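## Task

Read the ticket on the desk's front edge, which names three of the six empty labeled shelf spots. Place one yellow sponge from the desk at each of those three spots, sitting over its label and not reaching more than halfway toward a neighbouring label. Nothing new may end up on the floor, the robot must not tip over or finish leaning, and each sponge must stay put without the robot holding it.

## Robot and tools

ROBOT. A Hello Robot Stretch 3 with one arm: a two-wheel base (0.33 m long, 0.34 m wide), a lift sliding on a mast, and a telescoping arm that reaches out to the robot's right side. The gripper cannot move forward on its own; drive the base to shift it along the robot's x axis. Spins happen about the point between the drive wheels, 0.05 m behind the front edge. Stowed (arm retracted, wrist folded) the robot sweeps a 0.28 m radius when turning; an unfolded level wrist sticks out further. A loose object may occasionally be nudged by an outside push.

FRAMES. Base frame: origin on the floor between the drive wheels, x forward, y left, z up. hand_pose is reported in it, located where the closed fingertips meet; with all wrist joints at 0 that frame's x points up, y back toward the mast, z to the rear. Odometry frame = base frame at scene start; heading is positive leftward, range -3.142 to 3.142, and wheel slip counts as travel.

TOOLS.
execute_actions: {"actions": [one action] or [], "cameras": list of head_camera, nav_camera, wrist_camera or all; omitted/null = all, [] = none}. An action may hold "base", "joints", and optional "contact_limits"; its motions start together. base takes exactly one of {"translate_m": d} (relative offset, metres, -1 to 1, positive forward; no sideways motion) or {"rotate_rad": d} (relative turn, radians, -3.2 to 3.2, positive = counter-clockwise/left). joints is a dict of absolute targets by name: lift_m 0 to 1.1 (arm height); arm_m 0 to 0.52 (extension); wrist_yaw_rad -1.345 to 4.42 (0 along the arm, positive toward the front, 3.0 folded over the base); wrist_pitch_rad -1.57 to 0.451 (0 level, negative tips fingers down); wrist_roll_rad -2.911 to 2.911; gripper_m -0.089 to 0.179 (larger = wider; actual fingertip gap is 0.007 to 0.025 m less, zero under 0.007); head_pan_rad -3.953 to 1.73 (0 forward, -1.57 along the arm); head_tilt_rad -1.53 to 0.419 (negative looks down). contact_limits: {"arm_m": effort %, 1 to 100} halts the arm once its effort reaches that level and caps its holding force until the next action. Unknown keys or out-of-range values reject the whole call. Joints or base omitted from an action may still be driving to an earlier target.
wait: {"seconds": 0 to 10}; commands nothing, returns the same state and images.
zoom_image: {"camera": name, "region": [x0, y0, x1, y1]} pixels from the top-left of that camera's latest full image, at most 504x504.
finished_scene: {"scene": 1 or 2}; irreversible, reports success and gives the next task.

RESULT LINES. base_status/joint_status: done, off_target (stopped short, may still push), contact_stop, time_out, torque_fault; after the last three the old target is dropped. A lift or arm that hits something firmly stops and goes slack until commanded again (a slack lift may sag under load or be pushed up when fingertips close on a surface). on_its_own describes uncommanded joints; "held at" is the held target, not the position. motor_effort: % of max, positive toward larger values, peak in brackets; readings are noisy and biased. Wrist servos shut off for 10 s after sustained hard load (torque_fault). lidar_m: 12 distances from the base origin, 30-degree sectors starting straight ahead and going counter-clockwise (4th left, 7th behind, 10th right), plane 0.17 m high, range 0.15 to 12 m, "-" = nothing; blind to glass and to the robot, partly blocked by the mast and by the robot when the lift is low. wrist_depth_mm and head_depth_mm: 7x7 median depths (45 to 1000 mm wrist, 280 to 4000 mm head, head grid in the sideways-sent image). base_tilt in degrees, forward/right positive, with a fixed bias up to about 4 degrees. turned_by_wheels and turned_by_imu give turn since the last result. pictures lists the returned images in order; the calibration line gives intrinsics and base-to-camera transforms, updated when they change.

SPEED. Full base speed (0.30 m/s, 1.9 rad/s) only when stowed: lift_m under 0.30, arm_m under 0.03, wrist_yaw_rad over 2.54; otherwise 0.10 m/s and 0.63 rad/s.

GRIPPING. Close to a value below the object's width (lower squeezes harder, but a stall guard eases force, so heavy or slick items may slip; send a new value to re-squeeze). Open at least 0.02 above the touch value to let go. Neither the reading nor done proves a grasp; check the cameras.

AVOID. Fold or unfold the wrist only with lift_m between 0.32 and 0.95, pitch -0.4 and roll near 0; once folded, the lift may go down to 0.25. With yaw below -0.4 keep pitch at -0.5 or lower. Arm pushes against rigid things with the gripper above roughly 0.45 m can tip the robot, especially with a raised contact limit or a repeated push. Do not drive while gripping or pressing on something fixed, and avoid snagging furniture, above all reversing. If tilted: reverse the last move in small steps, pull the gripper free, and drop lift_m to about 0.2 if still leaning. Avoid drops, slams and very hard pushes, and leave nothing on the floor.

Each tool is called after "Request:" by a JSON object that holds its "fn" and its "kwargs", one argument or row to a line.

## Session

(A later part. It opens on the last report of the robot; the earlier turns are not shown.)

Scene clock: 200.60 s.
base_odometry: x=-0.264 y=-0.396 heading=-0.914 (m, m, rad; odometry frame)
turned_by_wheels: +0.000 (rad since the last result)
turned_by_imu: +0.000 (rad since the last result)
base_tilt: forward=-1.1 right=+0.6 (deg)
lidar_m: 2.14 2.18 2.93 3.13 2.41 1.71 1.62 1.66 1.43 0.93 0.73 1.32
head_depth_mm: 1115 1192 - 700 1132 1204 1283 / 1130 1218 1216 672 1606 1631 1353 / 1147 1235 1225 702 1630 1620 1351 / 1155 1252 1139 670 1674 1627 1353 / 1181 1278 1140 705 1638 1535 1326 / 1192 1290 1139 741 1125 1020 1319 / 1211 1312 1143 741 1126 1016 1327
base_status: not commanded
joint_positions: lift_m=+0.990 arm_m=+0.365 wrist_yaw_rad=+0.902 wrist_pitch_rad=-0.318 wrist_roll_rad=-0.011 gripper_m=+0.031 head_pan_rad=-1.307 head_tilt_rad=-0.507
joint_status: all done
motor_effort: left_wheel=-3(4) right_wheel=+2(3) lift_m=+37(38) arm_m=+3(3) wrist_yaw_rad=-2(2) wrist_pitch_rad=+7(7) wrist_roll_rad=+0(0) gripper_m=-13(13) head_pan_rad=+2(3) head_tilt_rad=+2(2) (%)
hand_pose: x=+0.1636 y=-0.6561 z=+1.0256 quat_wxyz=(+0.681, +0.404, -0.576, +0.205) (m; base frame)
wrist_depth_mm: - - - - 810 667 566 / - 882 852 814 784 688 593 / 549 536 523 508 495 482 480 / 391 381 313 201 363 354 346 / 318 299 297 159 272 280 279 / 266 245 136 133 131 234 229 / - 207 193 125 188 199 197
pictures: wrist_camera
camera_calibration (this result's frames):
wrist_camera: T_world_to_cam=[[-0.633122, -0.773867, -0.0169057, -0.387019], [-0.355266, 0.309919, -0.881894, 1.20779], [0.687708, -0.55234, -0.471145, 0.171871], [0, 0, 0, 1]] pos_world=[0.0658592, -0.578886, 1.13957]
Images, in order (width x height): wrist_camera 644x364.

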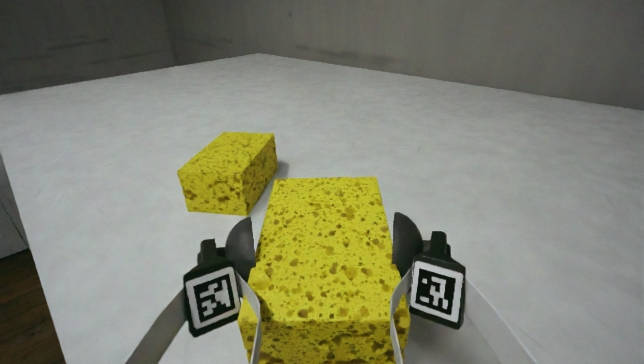

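Request:
{"fn": "execute_actions", "kwargs": {
  "actions": [
    {"joints":{"arm_m":0.0}}
  ],
  "cameras": []
}}

Request:
{"fn": "execute_actions", "kwargs": {
  "actions": [
    {"base":{"rotate_rad":2.0},"joints":{"lift_m":0.6,"wrist_yaw_rad":1.5,"wrist_pitch_rad":-0.4}}
  ],
  "cameras": []
}}

Request:
{"fn": "execute_actions", "kwargs": {
  "actions": [
    {"base":{"translate_m":0.66},"joints":{"lift_m":0.29,"wrist_yaw_rad":2.6}}
  ],
  "cameras": []
}}

Request:
{"fn": "execute_actions", "kwargs": {
  "actions": [
    {"base":{"translate_m":1}}
  ],
  "cameras": []
}}

Request:
{"fn": "execute_actions", "kwargs": {
  "actions": [
    {"base":{"translate_m":1}}
  ],
  "cameras": []
}}

Request:
{"fn": "execute_actions", "kwargs": {
  "actions": [
    {"base":{"rotate_rad":1.15},"joints":{"lift_m":0.62,"wrist_yaw_rad":0,"wrist_pitch_rad":-0.3,"head_pan_rad":-1.57,"head_tilt_rad":-0.75}}
  ],
  "cameras": ["head_camera","wrist_camera"]
}}

Scene clock: 206.00 s.
base_odometry: x=-0.264 y=-0.396 heading=-0.914 (m, m, rad; odometry frame)
turned_by_wheels: +0.000 (rad since the last result)
turned_by_imu: +0.001 (rad since the last result)
base_tilt: forward=-1.1 right=+0.6 (deg)
lidar_m: 2.14 2.18 2.94 3.13 2.41 1.71 1.62 1.66 1.42 0.93 0.73 1.31
head_depth_mm: 1111 1199 1130 735 1332 - - / 1132 1224 1127 736 1603 1620 - / 1142 1236 1139 740 1621 1634 - / 1160 1257 1135 740 625 - - / 1178 1276 1142 738 1640 - 1257 / 1188 1294 1139 742 644 346 1292 / 1207 1325 1149 743 658 354 1330
base_status: not commanded
joint_positions: lift_m=+0.990 arm_m=+0.000 wrist_yaw_rad=+0.902 wrist_pitch_rad=-0.318 wrist_roll_rad=-0.011 gripper_m=+0.031 head_pan_rad=-1.307 head_tilt_rad=-0.507
joint_status: all done
motor_effort: left_wheel=-3(3) right_wheel=+3(3) lift_m=+37(37) arm_m=-1(3) wrist_yaw_rad=-2(3) wrist_pitch_rad=+7(7) wrist_roll_rad=+0(0) gripper_m=-14(13) head_pan_rad=+2(2) head_tilt_rad=+4(1) (%)
hand_pose: x=+0.1635 y=-0.2916 z=+1.0255 quat_wxyz=(+0.681, +0.404, -0.576, +0.205) (m; base frame)
wrist_depth_mm: - - - - - 981 851 / - - 877 834 803 778 733 / - - - 555 498 493 481 / - - - 199 439 365 354 / - - - 159 874 - 305 / - - 136 132 131 - - / - - - 125 766 - -
pictures: none
No camera images: the call's "cameras" was empty. Leave "cameras" out to get every camera's image.

Scene clock: 210.37 s.
base_odometry: x=-0.264 y=-0.396 heading=+1.085 (m, m, rad; odometry frame)
turned_by_wheels: +2.000 (rad since the last result)
turned_by_imu: +2.017 (rad since the last result)
base_tilt: forward=-1.1 right=+0.7 (deg)
lidar_m: 2.69 1.77 1.62 1.64 1.48 0.93 0.74 0.89 2.13 2.16 2.71 3.15
head_depth_mm: 1900 2028 2148 2346 2040 1627 1352 / 1982 2129 2307 2465 2042 1620 1351 / 2106 2257 2457 2575 2046 1640 1351 / 2241 2420 2654 2745 2051 1627 1351 / 2381 2576 2841 2745 2041 1625 1354 / 2533 2763 3039 2769 2055 1620 1368 / 2748 2953 3174 2794 2068 1640 1353
base_status: done
joint_positions: lift_m=+0.600 arm_m=+0.000 wrist_yaw_rad=+1.497 wrist_pitch_rad=-0.417 wrist_roll_rad=-0.011 gripper_m=+0.031 head_pan_rad=-1.307 head_tilt_rad=-0.507
joint_status: all done
motor_effort: left_wheel=-3(11) right_wheel=+3(6) lift_m=+29(30) arm_m=-1(1) wrist_yaw_rad=+3(5) wrist_pitch_rad=+7(9) wrist_roll_rad=+0(0) gripper_m=-13(13) head_pan_rad=+3(3) head_tilt_rad=+3(4) (%)
hand_pose: x=+0.2025 y=-0.1618 z=+0.6129 quat_wxyz=(+0.609, +0.576, -0.403, +0.366) (m; base frame)
wrist_depth_mm: - - - - - - - / - - - - - - - / - - - - - - - / - - - 200 - - - / - - - 159 - - - / 912 913 136 133 131 867 854 / 780 783 730 125 719 761 747
pictures: none
No camera images: the call's "cameras" was empty. Leave "cameras" out to get every camera's image.

Scene clock: 216.00 s.
base_odometry: x=+0.044 y=+0.188 heading=+1.085 (m, m, rad; odometry frame)
turned_by_wheels: +0.000 (rad since the last result)
turned_by_imu: -0.001 (rad since the last result)
base_tilt: forward=-1.1 right=+0.7 (deg)
lidar_m: 2.29 1.50 1.37 1.38 1.72 1.52 1.40 1.93 2.38 2.43 2.77 2.51
head_depth_mm: 2092 2240 2407 2521 2062 1630 1344 / 2234 2378 2560 2664 2034 1621 1353 / 2350 2534 2730 2774 2066 1626 1349 / 2489 2684 2889 2783 2049 1626 1352 / 2652 2920 3012 2748 2042 1622 1363 / 2824 3111 2996 2766 2045 1630 1354 / 2988 3237 3422 2773 2060 1640 1354
base_status: done
joint_positions: lift_m=+0.290 arm_m=+0.000 wrist_yaw_rad=+2.597 wrist_pitch_rad=-0.418 wrist_roll_rad=-0.011 gripper_m=+0.031 head_pan_rad=-1.307 head_tilt_rad=-0.507
joint_status: all done
motor_effort: left_wheel=-3(9) right_wheel=+3(10) lift_m=+29(31) arm_m=-1(1) wrist_yaw_rad=+4(4) wrist_pitch_rad=+7(7) wrist_roll_rad=+0(0) gripper_m=-14(13) head_pan_rad=+3(3) head_tilt_rad=+4(3) (%)
hand_pose: x=+0.0949 y=+0.0467 z=+0.3027 quat_wxyz=(+0.328, +0.702, -0.042, +0.631) (m; base frame)
wrist_depth_mm: - - - - - - - / - - - - - - - / - 975 934 943 890 906 907 / 779 744 736 200 720 709 709 / 624 616 602 159 586 588 578 / 524 525 137 132 132 500 489 / 465 460 125 125 411 428 431
pictures: none
No camera images: the call's "cameras" was empty. Leave "cameras" out to get every camera's image.

Scene clock: 221.10 s.
base_odometry: x=+0.511 y=+1.072 heading=+1.085 (m, m, rad; odometry frame)
turned_by_wheels: +0.000 (rad since the last result)
turned_by_imu: -0.003 (rad since the last result)
base_tilt: forward=-1.1 right=+0.6 (deg)
lidar_m: 1.67 1.09 1.00 1.00 1.25 2.54 2.48 3.02 2.78 2.57 1.85 1.57
head_depth_mm: 2467 2601 2792 2765 2029 1621 1353 / 2586 2733 2876 2714 2045 1635 1355 / 2693 2916 2771 2743 2031 1634 1343 / 2821 3032 3375 2733 2054 1633 1353 / 2596 2771 2974 2577 2060 1624 1352 / 2052 2234 2401 2532 2056 1643 1355 / 2027 2079 2195 2355 2043 1650 1351
base_status: done
joint_positions: lift_m=+0.290 arm_m=+0.000 wrist_yaw_rad=+2.597 wrist_pitch_rad=-0.418 wrist_roll_rad=-0.011 gripper_m=+0.031 head_pan_rad=-1.307 head_tilt_rad=-0.507
joint_status: not commanded
motor_effort: left_wheel=-2(10) right_wheel=+3(9) lift_m=+29(29) arm_m=-1(1) wrist_yaw_rad=+3(4) wrist_pitch_rad=+7(8) wrist_roll_rad=+0(0) gripper_m=-13(13) head_pan_rad=+2(3) head_tilt_rad=+3(2) (%)
hand_pose: x=+0.0949 y=+0.0467 z=+0.3027 quat_wxyz=(+0.328, +0.702, -0.042, +0.631) (m; base frame)
wrist_depth_mm: 823 878 915 941 - - - / 905 937 988 - - - - / 936 973 972 910 930 903 887 / 770 754 734 199 732 720 699 / 620 619 612 159 584 587 582 / 523 519 137 132 131 500 496 / 462 459 125 125 413 435 427
pictures: none
No camera images: the call's "cameras" was empty. Leave "cameras" out to get every camera's image.

Scene clock: 226.20 s.
base_odometry: x=+0.978 y=+1.956 heading=+1.085 (m, m, rad; odometry frame)
turned_by_wheels: +0.000 (rad since the last result)
turned_by_imu: -0.003 (rad since the last result)
base_tilt: forward=-1.1 right=+0.6 (deg)
lidar_m: 0.66 0.69 0.63 0.63 0.78 1.59 3.48 3.46 2.73 1.48 0.83 0.88
head_depth_mm: 1864 2012 3065 2599 2030 1630 1348 / 1887 1988 2168 2320 2051 1624 1348 / 1291 1391 1499 1681 1842 1630 1348 / 1364 1478 1601 1761 1911 1631 1357 / 1277 1362 1466 1599 1715 1619 1347 / 1145 1203 1284 1375 1475 1122 1222 / 1026 1087 831 875 1005 988 1253
base_status: done
joint_positions: lift_m=+0.290 arm_m=+0.000 wrist_yaw_rad=+2.597 wrist_pitch_rad=-0.418 wrist_roll_rad=-0.011 gripper_m=+0.031 head_pan_rad=-1.307 head_tilt_rad=-0.507
joint_status: not commanded
motor_effort: left_wheel=-2(10) right_wheel=+1(8) lift_m=+29(29) arm_m=-1(1) wrist_yaw_rad=+3(3) wrist_pitch_rad=+7(7) wrist_roll_rad=+0(0) gripper_m=-13(14) head_pan_rad=+4(2) head_tilt_rad=+2(4) (%)
hand_pose: x=+0.0949 y=+0.0467 z=+0.3027 quat_wxyz=(+0.328, +0.702, -0.042, +0.631) (m; base frame)
wrist_depth_mm: 537 560 589 621 649 679 739 / 580 604 627 676 708 753 791 / 627 658 701 720 778 810 823 / 674 686 705 199 712 711 702 / 618 618 611 159 585 584 582 / 527 522 137 132 131 499 493 / 467 460 125 124 413 435 428
pictures: none
No camera images: the call's "cameras" was empty. Leave "cameras" out to get every camera's image.

Scene clock: 230.03 s.
base_odometry: x=+0.978 y=+1.956 heading=+2.235 (m, m, rad; odometry frame)
turned_by_wheels: +1.150 (rad since the last result)
turned_by_imu: +1.160 (rad since the last result)
base_tilt: forward=-1.1 right=+0.6 (deg)
lidar_m: 0.63 0.65 0.85 2.10 3.48 3.32 2.73 1.40 0.82 0.88 0.66 0.66
head_depth_mm: 801 700 1009 1036 1330 1293 1195 / 799 659 995 1065 1381 1293 1210 / 799 657 982 1070 1377 1279 1220 / 795 659 968 1054 1363 670 - / 786 661 954 1039 954 1264 1196 / 778 659 944 1039 955 1240 1201 / 772 658 916 973 926 1317 1195
base_status: done
joint_positions: lift_m=+0.620 arm_m=+0.000 wrist_yaw_rad=+0.003 wrist_pitch_rad=-0.322 wrist_roll_rad=-0.011 gripper_m=+0.031 head_pan_rad=-1.563 head_tilt_rad=-0.741
joint_status: all done
motor_effort: left_wheel=-3(13) right_wheel=+3(8) lift_m=+37(39) arm_m=-1(1) wrist_yaw_rad=-4(3) wrist_pitch_rad=+8(9) wrist_roll_rad=+0(0) gripper_m=-14(13) head_pan_rad=-2(17) head_tilt_rad=-5(23) (%)
hand_pose: x=-0.0208 y=-0.3807 z=+0.6547 quat_wxyz=(+0.702, +0.115, -0.694, -0.112) (m; base frame)
wrist_depth_mm: 364 537 557 573 580 596 550 / 365 548 600 609 619 630 558 / 385 501 518 507 499 469 475 / 706 407 409 199 424 741 547 / 789 514 731 159 768 787 577 / 826 549 137 133 131 790 627 / 813 822 697 124 676 726 769
pictures: head_camera (sideways: a quarter turn clockwise sets it upright), wrist_camera
camera_calibration (this result's frames):
head_camera: T_world_to_cam=[[0.00835935, 0.652132, -0.75806, 1.0028], [0.999684, -0.0234129, -0.0091175, 0.0109474], [-0.0236942, -0.757744, -0.652122, 0.807221], [0, 0, 0, 1]] pos_world=[-0.000200262, -0.0420368, 1.28669]
wrist_camera: T_world_to_cam=[[-0.999766, 0.0135395, -0.0168413, -0.0047475], [0.021248, 0.474118, -0.880205, 0.799122], [-0.0039328, -0.880357, -0.474295, 0.138868], [0, 0, 0, 1]] pos_world=[-0.02118, -0.25656, 0.769176]
Images, in order (width x height): head_camera 896x504, wrist_camera 644x364.

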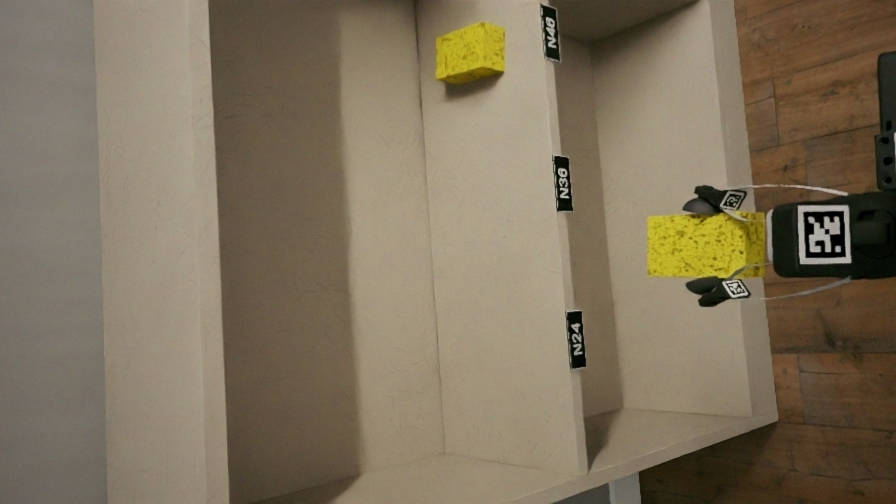

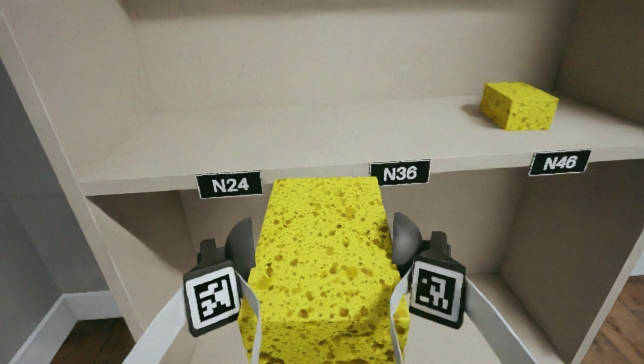

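Request:
{"fn": "execute_actions", "kwargs": {
  "actions": [
    {"base":{"translate_m":0.112},"joints":{"arm_m":0.34}}
  ],
  "cameras": []
}}

Request:
{"fn": "execute_actions", "kwargs": {
  "actions": [
    {"joints":{"lift_m":0.587}}
  ],
  "cameras": []
}}

Request:
{"fn": "execute_actions", "kwargs": {
  "actions": [
    {"joints":{"gripper_m":0.12}}
  ],
  "cameras": []
}}

Request:
{"fn": "execute_actions", "kwargs": {
  "actions": [
    {"joints":{"arm_m":0.1,"head_pan_rad":-2.3,"head_tilt_rad":-0.5}}
  ]
}}

Scene clock: 234.83 s.
base_odometry: x=+0.909 y=+2.045 heading=+2.235 (m, m, rad; odometry frame)
turned_by_wheels: +0.000 (rad since the last result)
turned_by_imu: +0.000 (rad since the last result)
base_tilt: forward=-1.1 right=+0.6 (deg)
lidar_m: 0.52 0.53 0.70 1.71 3.53 3.44 2.85 1.39 0.90 0.62 0.63 0.54
head_depth_mm: 797 659 1000 1069 1396 1291 1207 / 796 661 987 1069 1376 1299 - / 794 659 971 1066 - 1287 1192 / 789 659 961 1068 1372 1278 1187 / 781 658 953 1041 954 1254 1196 / 774 623 902 906 963 1344 1192 / 776 658 948 1144 1351 1377 1192
base_status: done
joint_positions: lift_m=+0.620 arm_m=+0.340 wrist_yaw_rad=+0.002 wrist_pitch_rad=-0.322 wrist_roll_rad=-0.011 gripper_m=+0.031 head_pan_rad=-1.563 head_tilt_rad=-0.741
joint_status: all done
motor_effort: left_wheel=-3(5) right_wheel=+3(8) lift_m=+37(37) arm_m=+3(1) wrist_yaw_rad=-2(4) wrist_pitch_rad=+9(9) wrist_roll_rad=+0(0) gripper_m=-14(13) head_pan_rad=-3(2) head_tilt_rad=-5(5) (%)
hand_pose: x=-0.0210 y=-0.7202 z=+0.6547 quat_wxyz=(+0.702, +0.115, -0.694, -0.112) (m; base frame)
wrist_depth_mm: 238 248 250 256 262 266 273 / 238 263 270 274 280 286 293 / 235 283 289 296 304 313 320 / 231 303 313 200 326 330 338 / 227 289 292 159 271 280 278 / 226 243 137 133 132 232 228 / 201 205 192 124 187 198 195
pictures: none
No camera images: the call's "cameras" was empty. Leave "cameras" out to get every camera's image.

Scene clock: 235.93 s.
base_odometry: x=+0.909 y=+2.045 heading=+2.235 (m, m, rad; odometry frame)
turned_by_wheels: +0.000 (rad since the last result)
turned_by_imu: +0.000 (rad since the last result)
base_tilt: forward=-1.1 right=+0.6 (deg)
lidar_m: 0.52 0.53 0.70 1.71 3.51 3.44 2.85 1.39 0.90 0.62 0.63 0.54
head_depth_mm: 798 658 1001 1071 1385 1295 1198 / 796 660 981 1066 1384 1291 - / 795 662 973 1066 - 1289 1194 / 786 660 962 1072 - 1267 1191 / 777 658 947 1036 954 1265 1195 / 770 624 904 904 962 1345 1193 / 776 656 950 1145 1358 1363 1199
base_status: not commanded
joint_positions: lift_m=+0.587 arm_m=+0.340 wrist_yaw_rad=+0.002 wrist_pitch_rad=-0.321 wrist_roll_rad=-0.011 gripper_m=+0.031 head_pan_rad=-1.563 head_tilt_rad=-0.741
joint_status: all done
motor_effort: left_wheel=-3(3) right_wheel=+3(3) lift_m=+29(29) arm_m=+3(2) wrist_yaw_rad=-2(2) wrist_pitch_rad=+8(9) wrist_roll_rad=+0(0) gripper_m=-13(14) head_pan_rad=-2(3) head_tilt_rad=-5(5) (%)
hand_pose: x=-0.0210 y=-0.7202 z=+0.6220 quat_wxyz=(+0.702, +0.115, -0.694, -0.112) (m; base frame)
wrist_depth_mm: 237 245 251 257 261 267 271 / 238 262 269 277 280 287 295 / 234 284 289 298 305 313 322 / 231 295 306 199 294 290 283 / 224 243 239 158 222 229 226 / 200 198 136 133 131 190 187 / 170 169 158 124 154 161 159
pictures: none
No camera images: the call's "cameras" was empty. Leave "cameras" out to get every camera's image.

Scene clock: 237.33 s.
base_odometry: x=+0.909 y=+2.045 heading=+2.235 (m, m, rad; odometry frame)
turned_by_wheels: +0.000 (rad since the last result)
turned_by_imu: +0.000 (rad since the last result)
base_tilt: forward=-1.1 right=+0.6 (deg)
lidar_m: 0.51 0.53 0.70 1.71 3.52 3.45 2.84 1.39 0.90 0.62 0.63 0.54
head_depth_mm: 798 660 1000 1064 1379 1299 1198 / 795 661 985 1068 1386 1284 - / 794 657 974 1071 - 1291 1188 / 786 661 958 1066 - 1268 1198 / 782 660 949 1037 955 1261 1192 / 776 622 903 909 963 1340 1189 / 775 656 948 1142 1356 1364 1191
base_status: not commanded
joint_positions: lift_m=+0.587 arm_m=+0.340 wrist_yaw_rad=+0.002 wrist_pitch_rad=-0.321 wrist_roll_rad=-0.011 gripper_m=+0.120 head_pan_rad=-1.563 head_tilt_rad=-0.741
joint_status: all done
motor_effort: left_wheel=-3(3) right_wheel=+3(3) lift_m=+29(29) arm_m=+3(3) wrist_yaw_rad=-2(2) wrist_pitch_rad=+8(9) wrist_roll_rad=+0(0) gripper_m=+0(84) head_pan_rad=-2(2) head_tilt_rad=-4(4) (%)
hand_pose: x=-0.0210 y=-0.7202 z=+0.6221 quat_wxyz=(+0.702, +0.115, -0.694, -0.112) (m; base frame)
wrist_depth_mm: 236 246 251 257 261 268 272 / 237 264 270 275 283 285 294 / 234 282 291 295 303 313 319 / 229 296 303 300 294 290 285 / 224 242 237 164 224 238 226 / 202 206 184 135 179 - 187 / 172 162 157 127 154 157 160
pictures: none
No camera images: the call's "cameras" was empty. Leave "cameras" out to get every camera's image.

Scene clock: 240.33 s.
base_odometry: x=+0.909 y=+2.045 heading=+2.235 (m, m, rad; odometry frame)
turned_by_wheels: +0.000 (rad since the last result)
turned_by_imu: +0.001 (rad since the last result)
base_tilt: forward=-1.1 right=+0.6 (deg)
lidar_m: 0.52 0.53 0.70 1.71 3.53 3.43 2.85 1.38 0.90 0.62 0.63 0.54
head_depth_mm: 1352 1436 1539 1720 1901 1627 1349 / 1418 1548 1674 1816 1893 1629 1347 / 1303 1411 1560 1751 1900 1617 1364 / 1168 1259 1357 1483 1135 1283 1306 / 1068 1148 944 1066 1119 1366 1256 / 981 1039 917 1117 1130 987 1247 / 899 956 776 1023 1075 902 1224
base_status: not commanded
joint_positions: lift_m=+0.587 arm_m=+0.100 wrist_yaw_rad=+0.002 wrist_pitch_rad=-0.320 wrist_roll_rad=-0.011 gripper_m=+0.120 head_pan_rad=-2.293 head_tilt_rad=-0.507
joint_status: all done
motor_effort: left_wheel=-3(3) right_wheel=+3(3) lift_m=+29(29) arm_m=-1(1) wrist_yaw_rad=-2(3) wrist_pitch_rad=+8(9) wrist_roll_rad=+0(0) gripper_m=+1(0) head_pan_rad=-3(28) head_tilt_rad=+2(23) (%)
hand_pose: x=-0.0211 y=-0.4808 z=+0.6223 quat_wxyz=(+0.702, +0.114, -0.694, -0.112) (m; base frame)
wrist_depth_mm: 235 338 458 467 480 488 504 / 245 326 492 504 518 521 538 / 564 322 430 347 406 397 387 / 611 295 308 302 315 312 321 / 662 324 621 646 664 681 669 / 705 738 675 726 746 - 708 / 691 780 632 702 702 670 644
pictures: head_camera (sideways: a quarter turn clockwise sets it upright), nav_camera (sideways: a quarter turn counterclockwise sets it upright), wrist_camera
camera_calibration (this result's frames):
head_camera: T_world_to_cam=[[0.31339, 0.335433, -0.88841, 1.17089], [0.728545, -0.684996, -0.00163407, 0.0028604], [-0.609105, -0.646734, -0.459049, 0.559602], [0, 0, 0, 1]] pos_world=[-0.0281741, -0.0288837, 1.29712]
nav_camera: T_world_to_cam=[[-0.278299, -0.334635, 0.900316, -1.12869], [-0.721116, 0.691966, 0.0342881, 0.0141036], [-0.634462, -0.63969, -0.433884, 0.531976], [0, 0, 0, 1]] pos_world=[0.0335759, -0.0471584, 1.24651]
wrist_camera: T_world_to_cam=[[-0.999749, 0.0147398, -0.016859, -0.00363644], [0.0218275, 0.473146, -0.880714, 0.817904], [-0.00500471, -0.880861, -0.473349, 0.0344811], [0, 0, 0, 1]] pos_world=[-0.0213158, -0.356561, 0.736599]
Images, in order (width x height): head_camera 896x504, nav_camera 672x504, wrist_camera 644x364.

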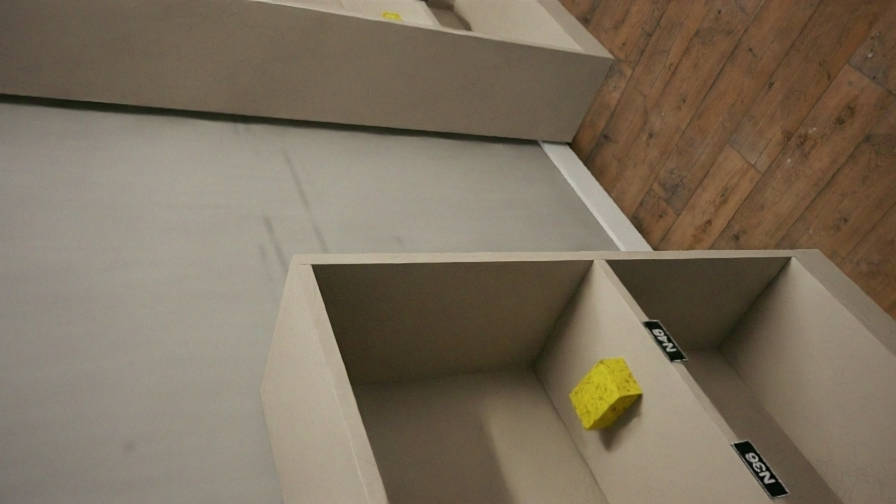

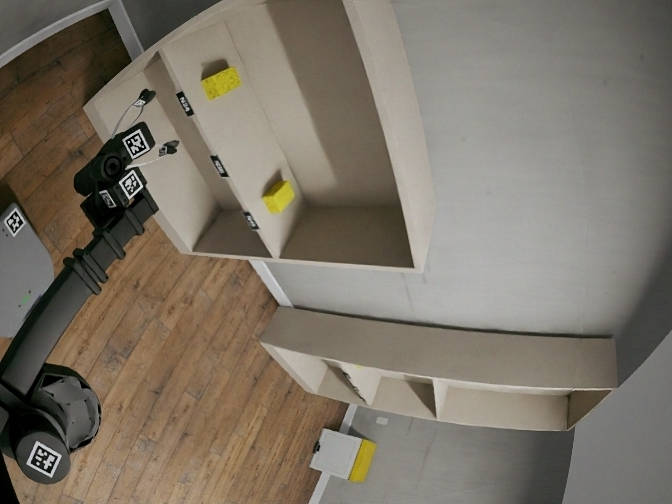

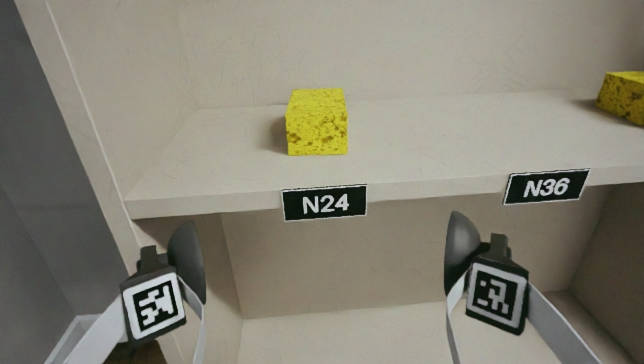

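Request:
{"fn": "finished_scene", "kwargs": {
  "scene": 1
}}

The scene is finished: the task was done.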